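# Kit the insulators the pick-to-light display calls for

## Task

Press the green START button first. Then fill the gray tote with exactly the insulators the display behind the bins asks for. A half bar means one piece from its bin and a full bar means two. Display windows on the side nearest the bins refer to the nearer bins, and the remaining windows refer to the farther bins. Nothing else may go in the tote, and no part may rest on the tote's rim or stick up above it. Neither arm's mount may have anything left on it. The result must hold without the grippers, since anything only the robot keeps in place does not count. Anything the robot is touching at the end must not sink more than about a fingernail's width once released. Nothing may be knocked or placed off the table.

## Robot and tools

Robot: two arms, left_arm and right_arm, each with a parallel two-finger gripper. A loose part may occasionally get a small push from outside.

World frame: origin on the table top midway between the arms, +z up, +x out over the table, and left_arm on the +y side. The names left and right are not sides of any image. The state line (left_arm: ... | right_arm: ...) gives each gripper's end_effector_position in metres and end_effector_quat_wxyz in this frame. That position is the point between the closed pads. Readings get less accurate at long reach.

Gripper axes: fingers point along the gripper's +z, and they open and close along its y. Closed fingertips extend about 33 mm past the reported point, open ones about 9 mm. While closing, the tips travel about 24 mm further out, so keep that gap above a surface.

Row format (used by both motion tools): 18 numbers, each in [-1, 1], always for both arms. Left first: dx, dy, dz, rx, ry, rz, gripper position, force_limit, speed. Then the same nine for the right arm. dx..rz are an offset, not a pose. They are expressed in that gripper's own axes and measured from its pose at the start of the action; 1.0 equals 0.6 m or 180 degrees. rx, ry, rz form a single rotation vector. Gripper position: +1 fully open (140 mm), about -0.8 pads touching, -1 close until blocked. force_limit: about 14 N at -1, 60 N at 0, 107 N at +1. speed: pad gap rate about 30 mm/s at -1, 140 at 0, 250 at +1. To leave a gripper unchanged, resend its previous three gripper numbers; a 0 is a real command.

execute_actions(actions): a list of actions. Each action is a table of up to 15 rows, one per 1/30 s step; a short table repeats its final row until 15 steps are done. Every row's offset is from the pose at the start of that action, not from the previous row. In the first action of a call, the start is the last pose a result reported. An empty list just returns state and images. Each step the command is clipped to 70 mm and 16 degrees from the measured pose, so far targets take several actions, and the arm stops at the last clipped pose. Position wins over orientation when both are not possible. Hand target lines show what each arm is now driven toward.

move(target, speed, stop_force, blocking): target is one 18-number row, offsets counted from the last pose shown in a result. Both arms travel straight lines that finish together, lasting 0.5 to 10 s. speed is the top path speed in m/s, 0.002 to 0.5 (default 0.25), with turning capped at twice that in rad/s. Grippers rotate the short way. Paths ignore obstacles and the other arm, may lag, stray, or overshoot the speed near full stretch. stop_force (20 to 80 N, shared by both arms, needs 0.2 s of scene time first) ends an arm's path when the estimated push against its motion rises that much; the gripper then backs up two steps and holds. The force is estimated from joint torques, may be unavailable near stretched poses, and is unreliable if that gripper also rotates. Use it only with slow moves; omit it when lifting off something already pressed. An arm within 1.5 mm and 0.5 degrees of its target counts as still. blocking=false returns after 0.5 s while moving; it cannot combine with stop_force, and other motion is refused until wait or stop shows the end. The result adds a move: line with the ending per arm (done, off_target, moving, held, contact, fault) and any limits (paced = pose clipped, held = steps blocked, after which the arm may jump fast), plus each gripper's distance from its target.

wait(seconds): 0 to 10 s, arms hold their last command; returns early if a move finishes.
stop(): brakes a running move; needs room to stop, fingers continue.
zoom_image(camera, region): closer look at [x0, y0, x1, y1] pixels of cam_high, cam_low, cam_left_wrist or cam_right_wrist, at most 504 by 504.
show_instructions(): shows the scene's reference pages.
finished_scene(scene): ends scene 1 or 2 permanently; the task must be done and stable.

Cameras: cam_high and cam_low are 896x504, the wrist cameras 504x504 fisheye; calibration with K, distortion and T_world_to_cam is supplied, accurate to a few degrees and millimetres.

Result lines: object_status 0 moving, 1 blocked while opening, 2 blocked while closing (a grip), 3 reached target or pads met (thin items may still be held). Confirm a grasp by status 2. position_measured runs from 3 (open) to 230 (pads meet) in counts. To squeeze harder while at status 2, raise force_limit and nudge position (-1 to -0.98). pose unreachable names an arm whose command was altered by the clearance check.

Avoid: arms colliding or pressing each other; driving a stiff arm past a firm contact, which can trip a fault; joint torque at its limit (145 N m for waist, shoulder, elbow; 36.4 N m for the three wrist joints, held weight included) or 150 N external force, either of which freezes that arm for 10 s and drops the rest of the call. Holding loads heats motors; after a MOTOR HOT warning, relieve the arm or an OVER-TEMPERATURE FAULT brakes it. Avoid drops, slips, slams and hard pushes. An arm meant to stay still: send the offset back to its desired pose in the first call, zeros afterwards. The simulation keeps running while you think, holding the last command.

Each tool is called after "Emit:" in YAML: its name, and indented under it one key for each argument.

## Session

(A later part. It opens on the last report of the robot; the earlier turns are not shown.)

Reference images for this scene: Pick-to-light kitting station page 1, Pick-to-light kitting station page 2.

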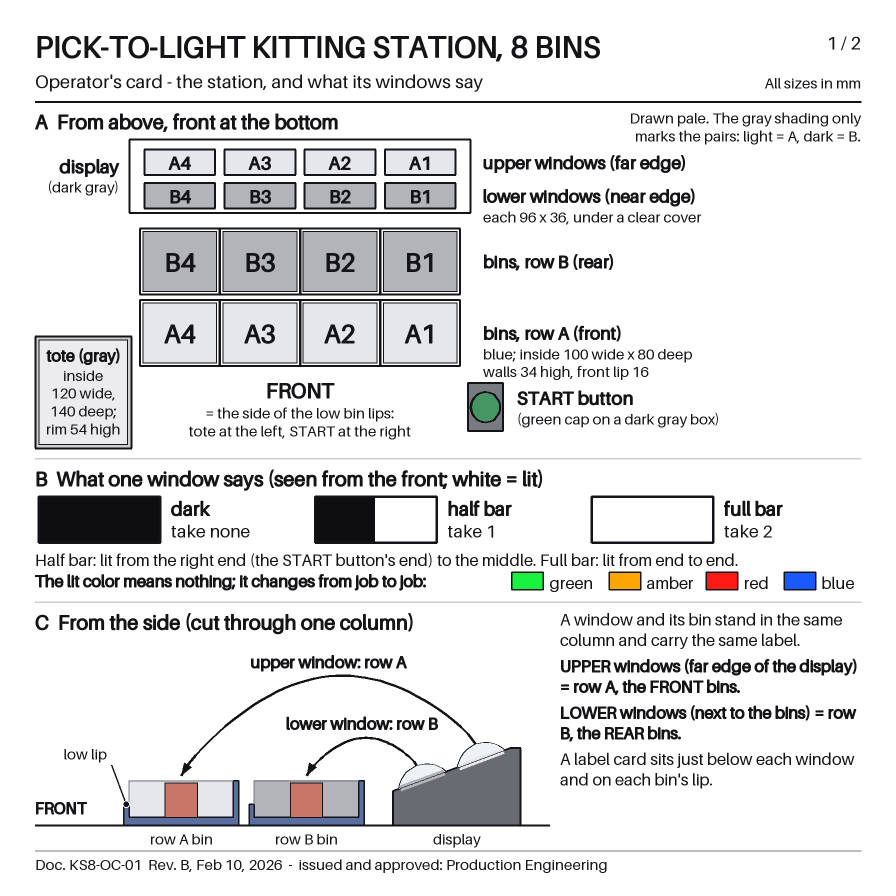

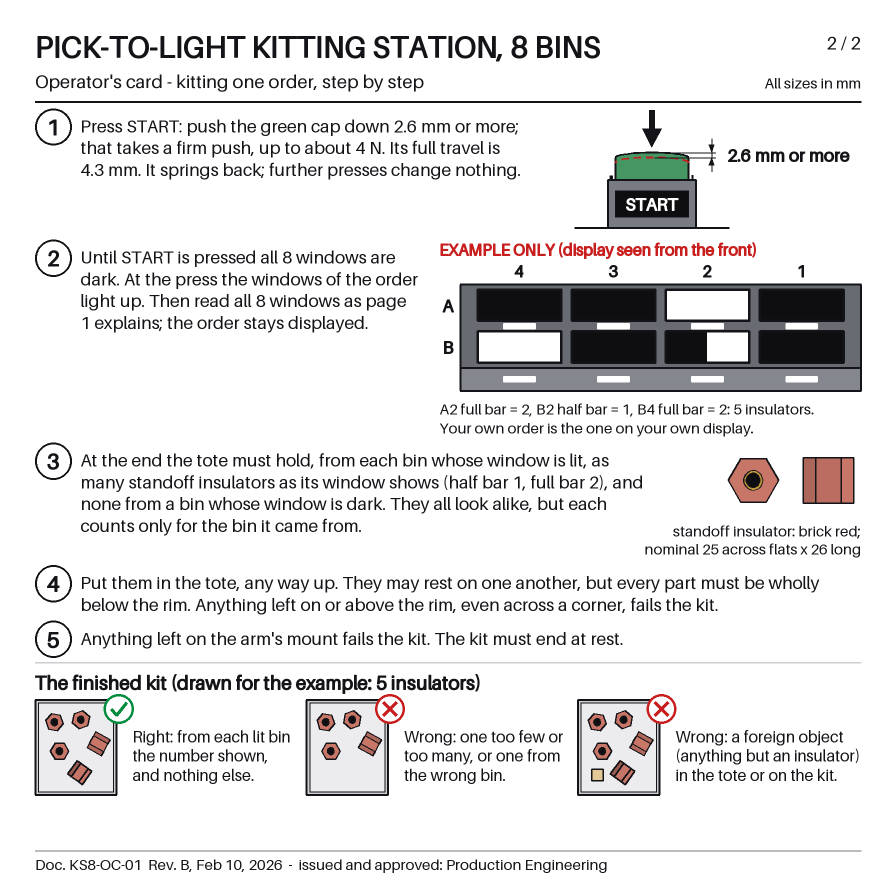

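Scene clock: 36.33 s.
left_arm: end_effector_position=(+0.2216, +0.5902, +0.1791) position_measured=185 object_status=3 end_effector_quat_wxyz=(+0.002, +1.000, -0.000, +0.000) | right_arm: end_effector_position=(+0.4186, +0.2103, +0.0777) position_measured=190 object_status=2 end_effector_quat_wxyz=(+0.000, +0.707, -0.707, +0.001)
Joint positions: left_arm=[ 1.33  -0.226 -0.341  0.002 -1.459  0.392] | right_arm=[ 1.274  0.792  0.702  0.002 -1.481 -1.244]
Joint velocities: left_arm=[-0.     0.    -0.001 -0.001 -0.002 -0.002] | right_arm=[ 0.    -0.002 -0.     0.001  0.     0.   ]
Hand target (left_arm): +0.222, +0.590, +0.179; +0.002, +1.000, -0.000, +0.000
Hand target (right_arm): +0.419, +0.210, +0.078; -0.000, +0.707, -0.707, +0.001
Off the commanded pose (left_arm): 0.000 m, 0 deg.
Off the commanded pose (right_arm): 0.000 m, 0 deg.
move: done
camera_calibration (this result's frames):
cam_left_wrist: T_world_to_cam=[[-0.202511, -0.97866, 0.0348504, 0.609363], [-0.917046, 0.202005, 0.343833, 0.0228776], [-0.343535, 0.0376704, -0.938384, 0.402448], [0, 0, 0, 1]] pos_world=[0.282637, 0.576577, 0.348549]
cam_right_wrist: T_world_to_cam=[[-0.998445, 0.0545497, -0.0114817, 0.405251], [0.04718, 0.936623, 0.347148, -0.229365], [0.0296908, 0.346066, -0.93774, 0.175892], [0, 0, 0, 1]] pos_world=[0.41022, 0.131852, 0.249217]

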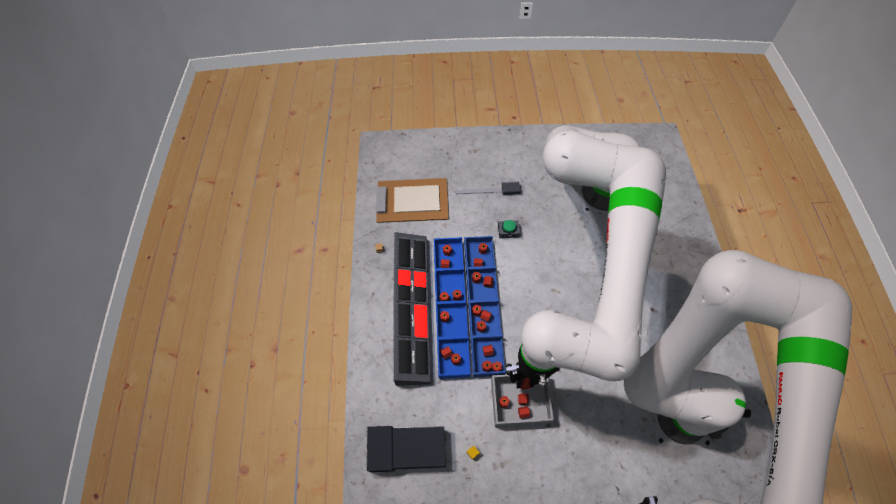

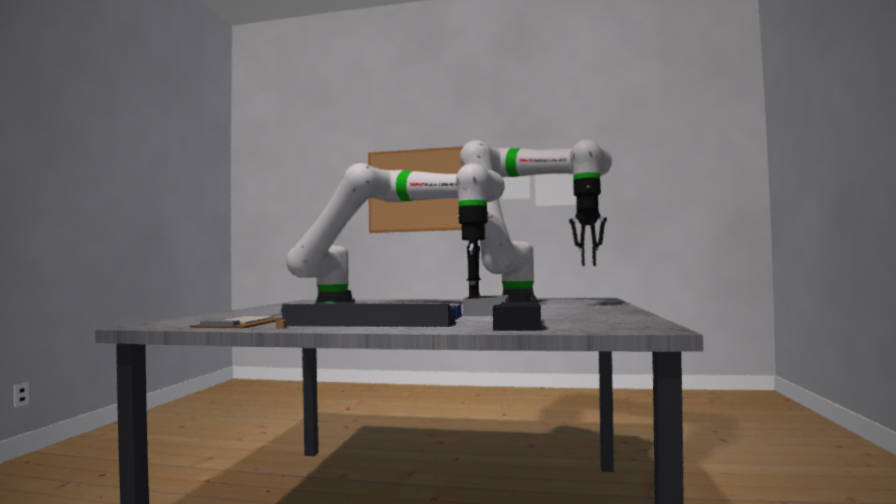

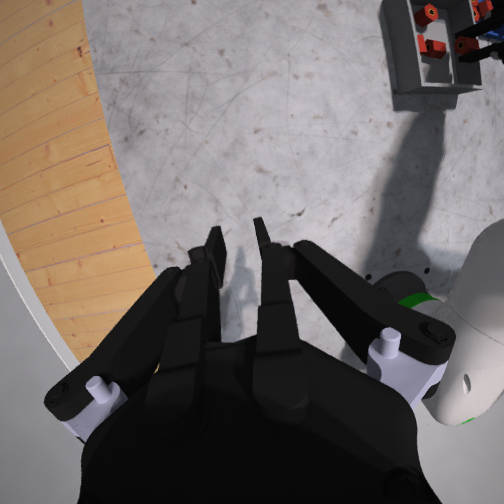

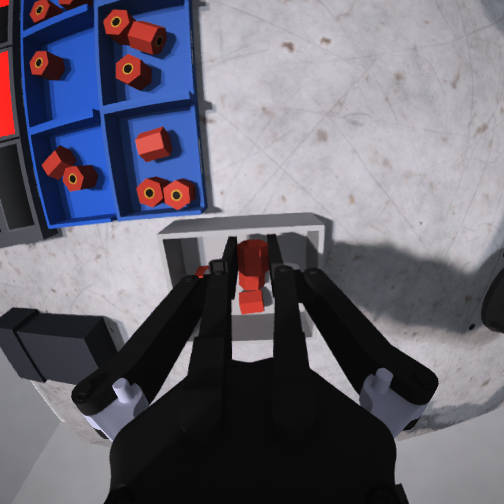

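Emit:
move:
  target: [0,0,0,0,0,0,-0.44,-0.4,0,-0.002,0,0.052,0,0,0,-1,-0.5,0]
  speed: 0.05

Emit:
execute_actions:
  actions:
    - [[0,0,0,0,0,0,-0.44,-0.4,0,0,0,0,0,0,0,-0.4,-0.5,0]]

Emit:
move:
  target: [0,0,0,0,0,0,-0.44,-0.4,0,0,0,-0.09,0,0,0,-0.4,-0.5,0]
  speed: 0.15

Emit:
move:
  target: [0,0,0,0,0,0,-0.44,-0.4,0,0.22,0.05,-0.03,0,0,0,-0.4,-0.5,0]
  speed: 0.3

Emit:
zoom_image:
  camera: "cam_high"
  region: [380,220,600,440]

Scene clock: 37.43 s.
left_arm: end_effector_position=(+0.2216, +0.5902, +0.1791) position_measured=185 object_status=3 end_effector_quat_wxyz=(+0.002, +1.000, -0.000, +0.000) | right_arm: end_effector_position=(+0.4186, +0.2114, +0.0464) position_measured=190 object_status=2 end_effector_quat_wxyz=(+0.000, +0.707, -0.707, +0.001)
Joint positions: left_arm=[ 1.33  -0.226 -0.341  0.002 -1.459  0.392] | right_arm=[ 1.275  0.808  0.654  0.002 -1.419 -1.245]
Joint velocities: left_arm=[-0.001  0.    -0.001  0.    -0.001 -0.   ] | right_arm=[-0.    -0.    -0.    -0.     0.001 -0.   ]
Hand target (left_arm): +0.222, +0.590, +0.179; +0.002, +1.000, -0.000, +0.000
Hand target (right_arm): +0.419, +0.211, +0.046; +0.000, +0.707, -0.707, +0.001
Off the commanded pose (left_arm): 0.000 m, 0 deg.
Off the commanded pose (right_arm): 0.000 m, 0 deg.
move: done
camera_calibration (this result's frames):
cam_left_wrist: T_world_to_cam=[[-0.202511, -0.97866, 0.0348505, 0.609363], [-0.917046, 0.202005, 0.343833, 0.0228776], [-0.343535, 0.0376703, -0.938384, 0.402448], [0, 0, 0, 1]] pos_world=[0.282637, 0.576577, 0.348549]
cam_right_wrist: T_world_to_cam=[[-0.998448, 0.0544992, -0.0114348, 0.404858], [0.0471522, 0.936663, 0.347044, -0.219576], [0.0296241, 0.345966, -0.937779, 0.14619], [0, 0, 0, 1]] pos_world=[0.410252, 0.133027, 0.217926]

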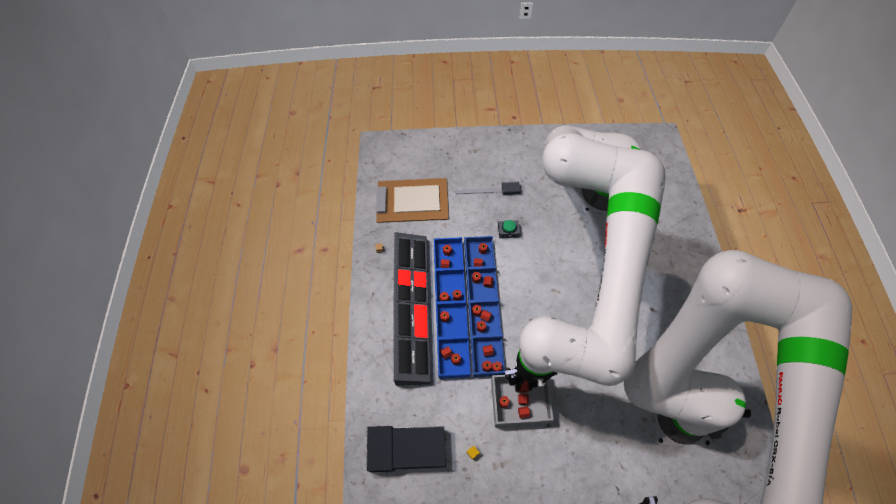

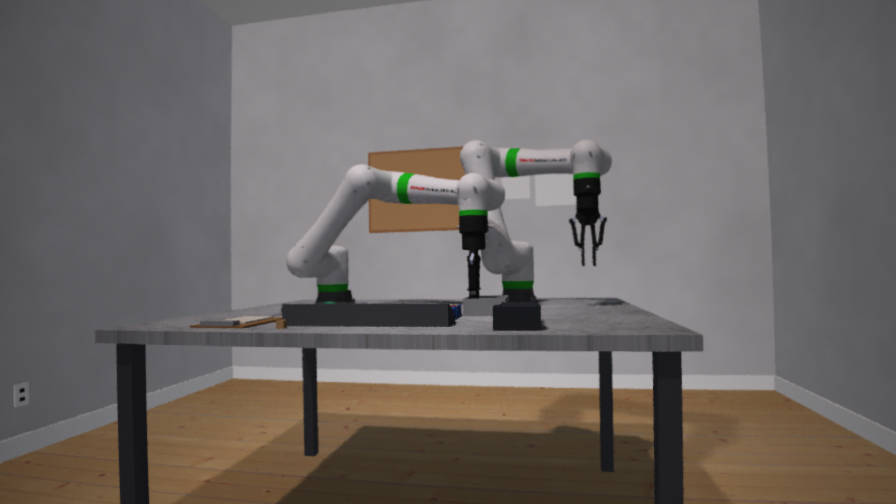

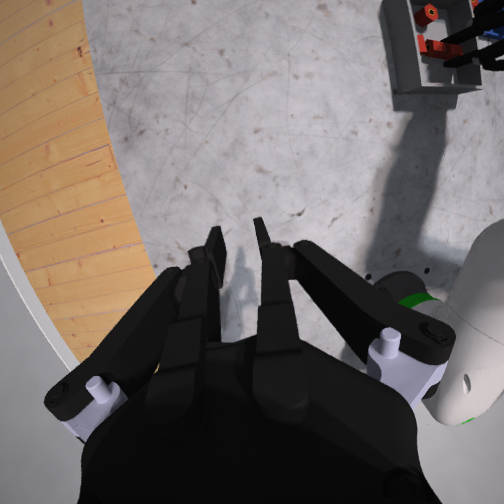

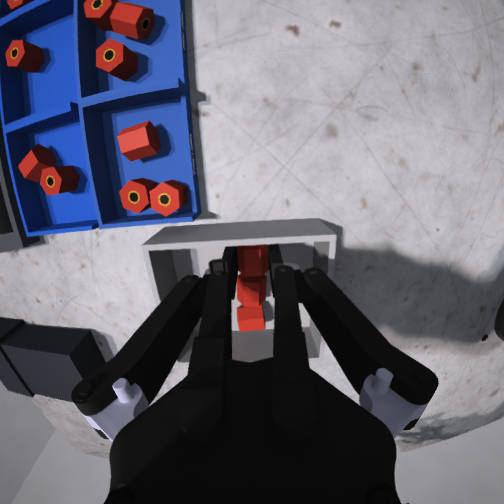

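Scene clock: 37.93 s.
left_arm: end_effector_position=(+0.2216, +0.5902, +0.1791) position_measured=185 object_status=3 end_effector_quat_wxyz=(+0.002, +1.000, -0.000, +0.000) | right_arm: end_effector_position=(+0.4186, +0.2114, +0.0464) position_measured=179 object_status=3 end_effector_quat_wxyz=(+0.000, +0.707, -0.707, +0.001)
Joint positions: left_arm=[ 1.33  -0.226 -0.341  0.002 -1.459  0.392] | right_arm=[ 1.275  0.808  0.654  0.002 -1.419 -1.245]
Joint velocities: left_arm=[ 0.001 -0.    -0.001  0.001 -0.001  0.   ] | right_arm=[-0.     0.     0.    -0.001  0.001  0.   ]
Hand target (left_arm): +0.222, +0.590, +0.179; +0.002, +1.000, -0.000, +0.000
Hand target (right_arm): +0.419, +0.211, +0.046; +0.000, +0.707, -0.707, +0.001
Off the commanded pose (left_arm): 0.000 m, 0 deg.
Off the commanded pose (right_arm): 0.000 m, 0 deg.
camera_calibration (this result's frames):
cam_left_wrist: T_world_to_cam=[[-0.202511, -0.97866, 0.0348503, 0.609363], [-0.917046, 0.202005, 0.343833, 0.0228776], [-0.343535, 0.0376705, -0.938384, 0.402448], [0, 0, 0, 1]] pos_world=[0.282637, 0.576577, 0.348549]
cam_right_wrist: T_world_to_cam=[[-0.998448, 0.0544984, -0.011435, 0.404857], [0.0471514, 0.936663, 0.347044, -0.219576], [0.0296241, 0.345967, -0.937779, 0.146189], [0, 0, 0, 1]] pos_world=[0.410252, 0.133028, 0.217925]

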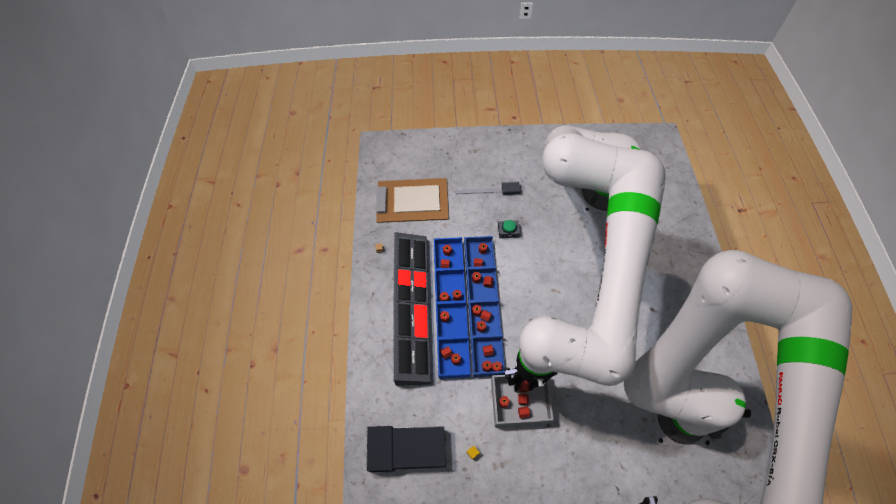

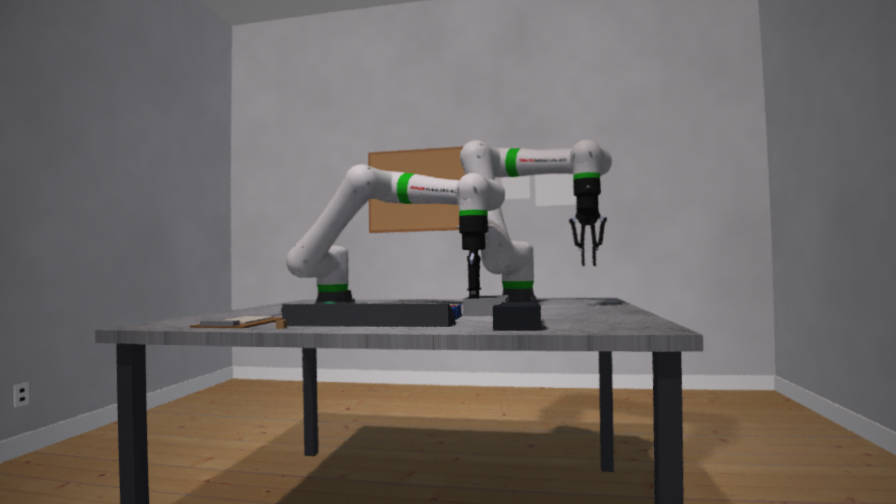

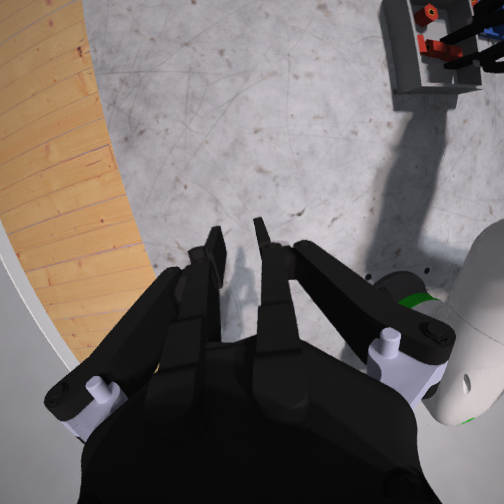

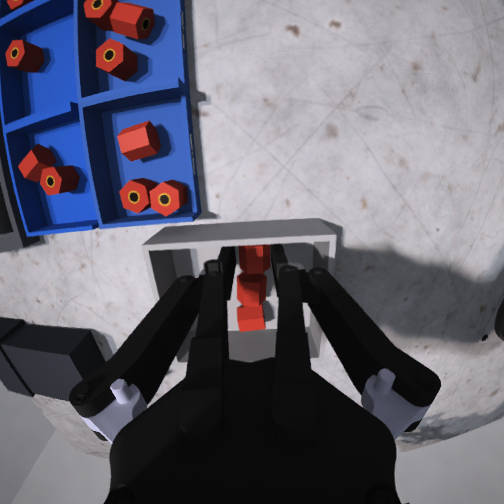

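Scene clock: 38.67 s.
left_arm: end_effector_position=(+0.2216, +0.5902, +0.1791) position_measured=185 object_status=3 end_effector_quat_wxyz=(+0.002, +1.000, -0.000, +0.000) | right_arm: end_effector_position=(+0.4186, +0.2115, +0.1005) position_measured=179 object_status=3 end_effector_quat_wxyz=(+0.000, +0.707, -0.707, +0.001)
Joint positions: left_arm=[ 1.33  -0.226 -0.341  0.002 -1.459  0.392] | right_arm=[ 1.275  0.791  0.753  0.002 -1.534 -1.245]
Joint velocities: left_arm=[ 0.001  0.     0.    -0.     0.001 -0.001] | right_arm=[-0.     0.002  0.001 -0.    -0.001 -0.   ]
Hand target (left_arm): +0.222, +0.590, +0.179; +0.002, +1.000, -0.000, +0.000
Hand target (right_arm): +0.419, +0.211, +0.100; +0.000, +0.707, -0.707, +0.001
Off the commanded pose (left_arm): 0.000 m, 0 deg.
Off the commanded pose (right_arm): 0.000 m, 0 deg.
move: done
camera_calibration (this result's frames):
cam_left_wrist: T_world_to_cam=[[-0.202511, -0.97866, 0.0348502, 0.609363], [-0.917046, 0.202005, 0.343833, 0.0228776], [-0.343535, 0.0376706, -0.938384, 0.402448], [0, 0, 0, 1]] pos_world=[0.282637, 0.576577, 0.348549]
cam_right_wrist: T_world_to_cam=[[-0.998441, 0.0546203, -0.0114721, 0.405361], [0.0472514, 0.936641, 0.347088, -0.238434], [0.0297033, 0.346005, -0.937762, 0.196826], [0, 0, 0, 1]] pos_world=[0.410149, 0.133083, 0.271984]

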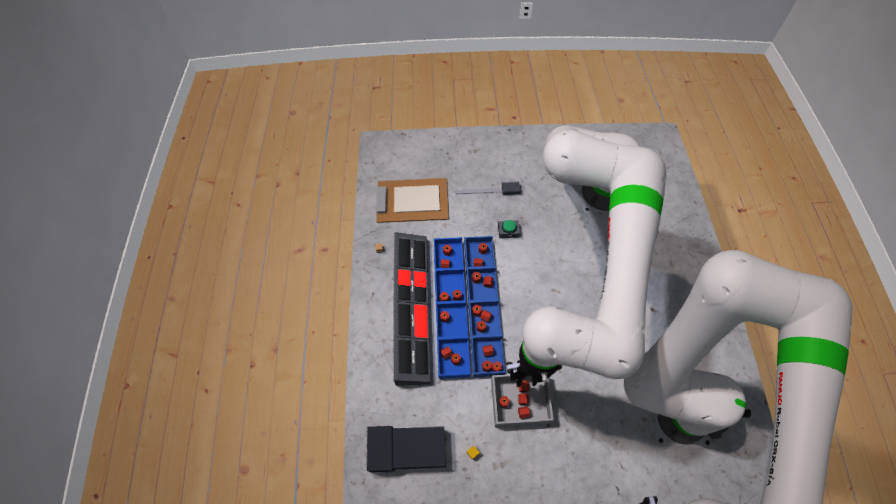

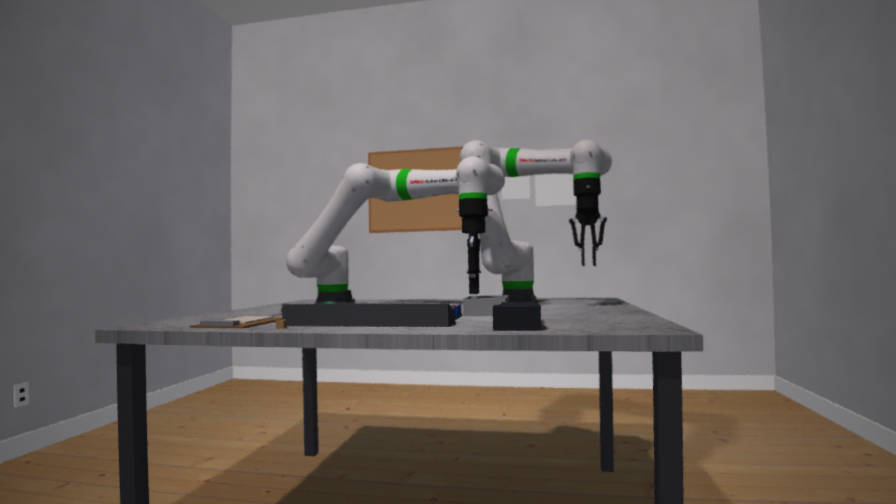

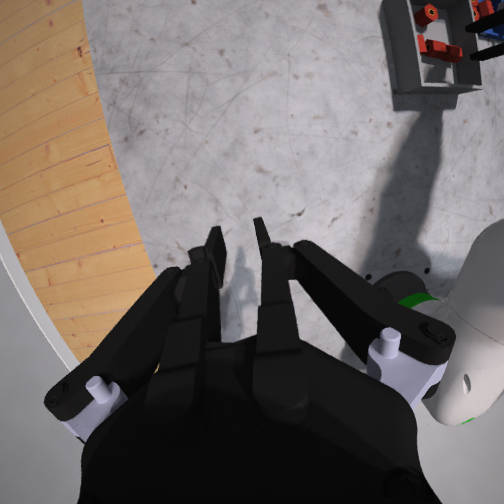

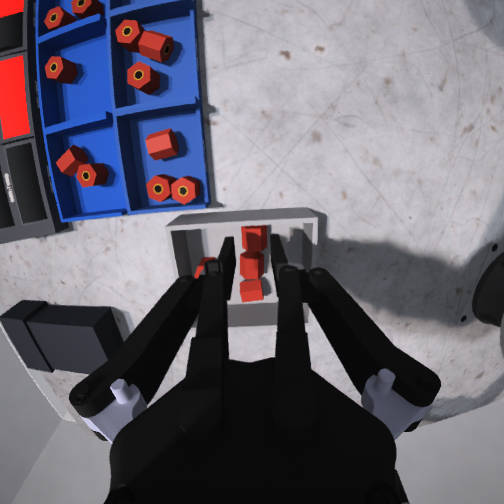

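Scene clock: 39.60 s.
left_arm: end_effector_position=(+0.2216, +0.5902, +0.1791) position_measured=185 object_status=3 end_effector_quat_wxyz=(+0.002, +1.000, -0.000, +0.000) | right_arm: end_effector_position=(+0.3891, +0.0796, +0.1188) position_measured=179 object_status=3 end_effector_quat_wxyz=(+0.000, +0.707, -0.707, +0.001)
Joint positions: left_arm=[ 1.33  -0.226 -0.341  0.002 -1.459  0.392] | right_arm=[ 1.251  0.423  0.227  0.002 -1.376 -1.221]
Joint velocities: left_arm=[ 0.001  0.001 -0.    -0.     0.001  0.002] | right_arm=[ 0.001 -0.001 -0.001 -0.001  0.    -0.002]
Hand target (left_arm): +0.222, +0.590, +0.179; +0.002, +1.000, -0.000, +0.000
Hand target (right_arm): +0.389, +0.080, +0.119; +0.000, +0.707, -0.707, +0.001
Off the commanded pose (left_arm): 0.000 m, 0 deg.
Off the commanded pose (right_arm): 0.001 m, 0 deg.
move: done
camera_calibration (this result's frames):
cam_left_wrist: T_world_to_cam=[[-0.202511, -0.97866, 0.0348503, 0.609363], [-0.917046, 0.202005, 0.343833, 0.0228776], [-0.343535, 0.0376705, -0.938384, 0.402448], [0, 0, 0, 1]] pos_world=[0.282637, 0.576577, 0.348549]
cam_right_wrist: T_world_to_cam=[[-0.998454, 0.05437, -0.0115251, 0.383358], [0.0470012, 0.936687, 0.346998, -0.119772], [0.0296617, 0.34592, -0.937795, 0.260565], [0, 0, 0, 1]] pos_world=[0.380666, 0.00121054, 0.290335]

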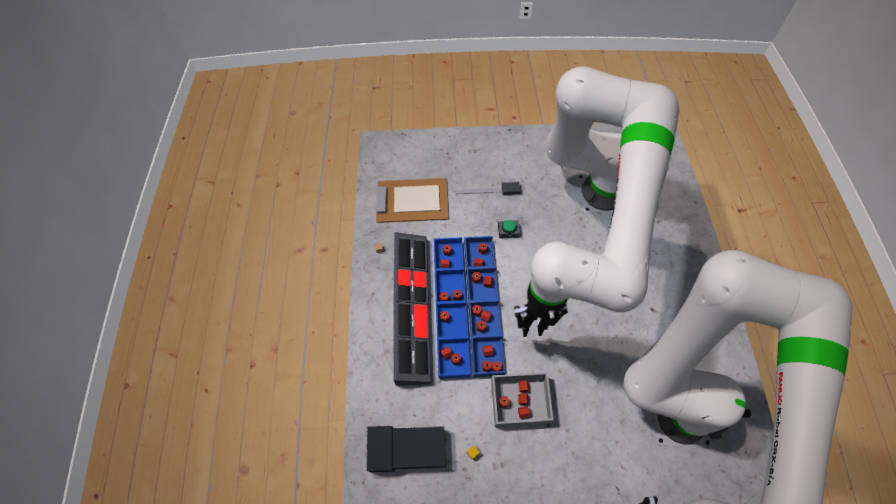

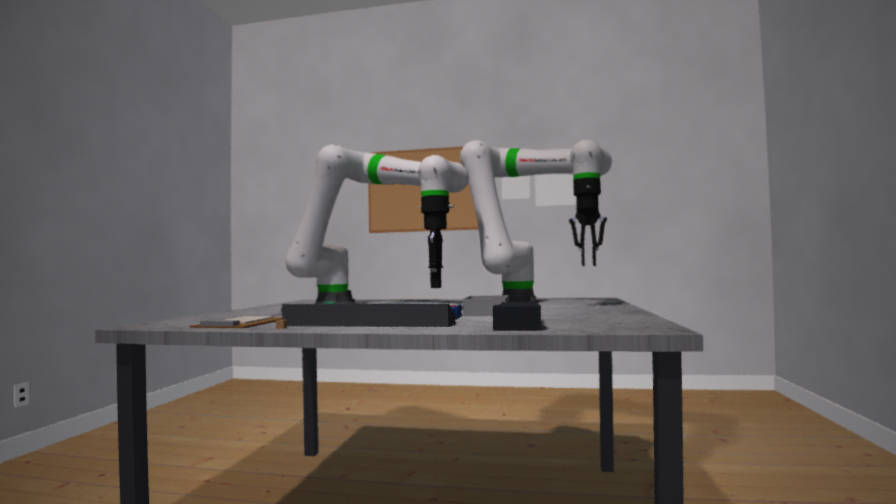

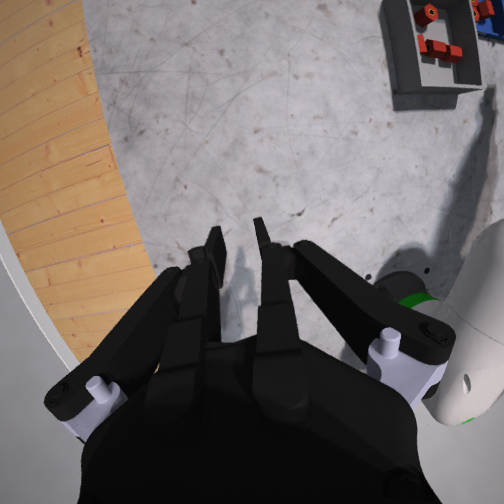

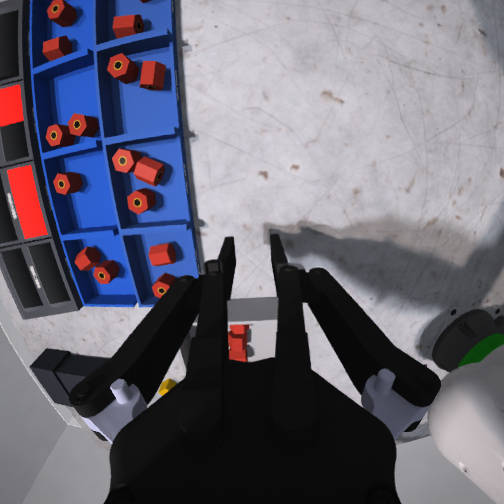

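Region (380, 220, 600, 440) of cam_high's 896x504 image, scaled by 2.291, with more detail than that image has.

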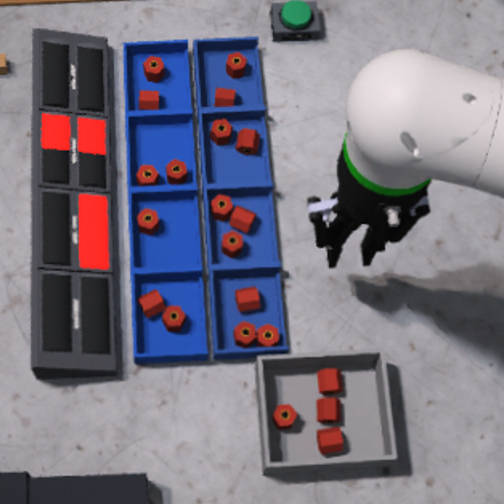

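Emit:
finished_scene:
  scene: 2

The scene is finished: the task was done.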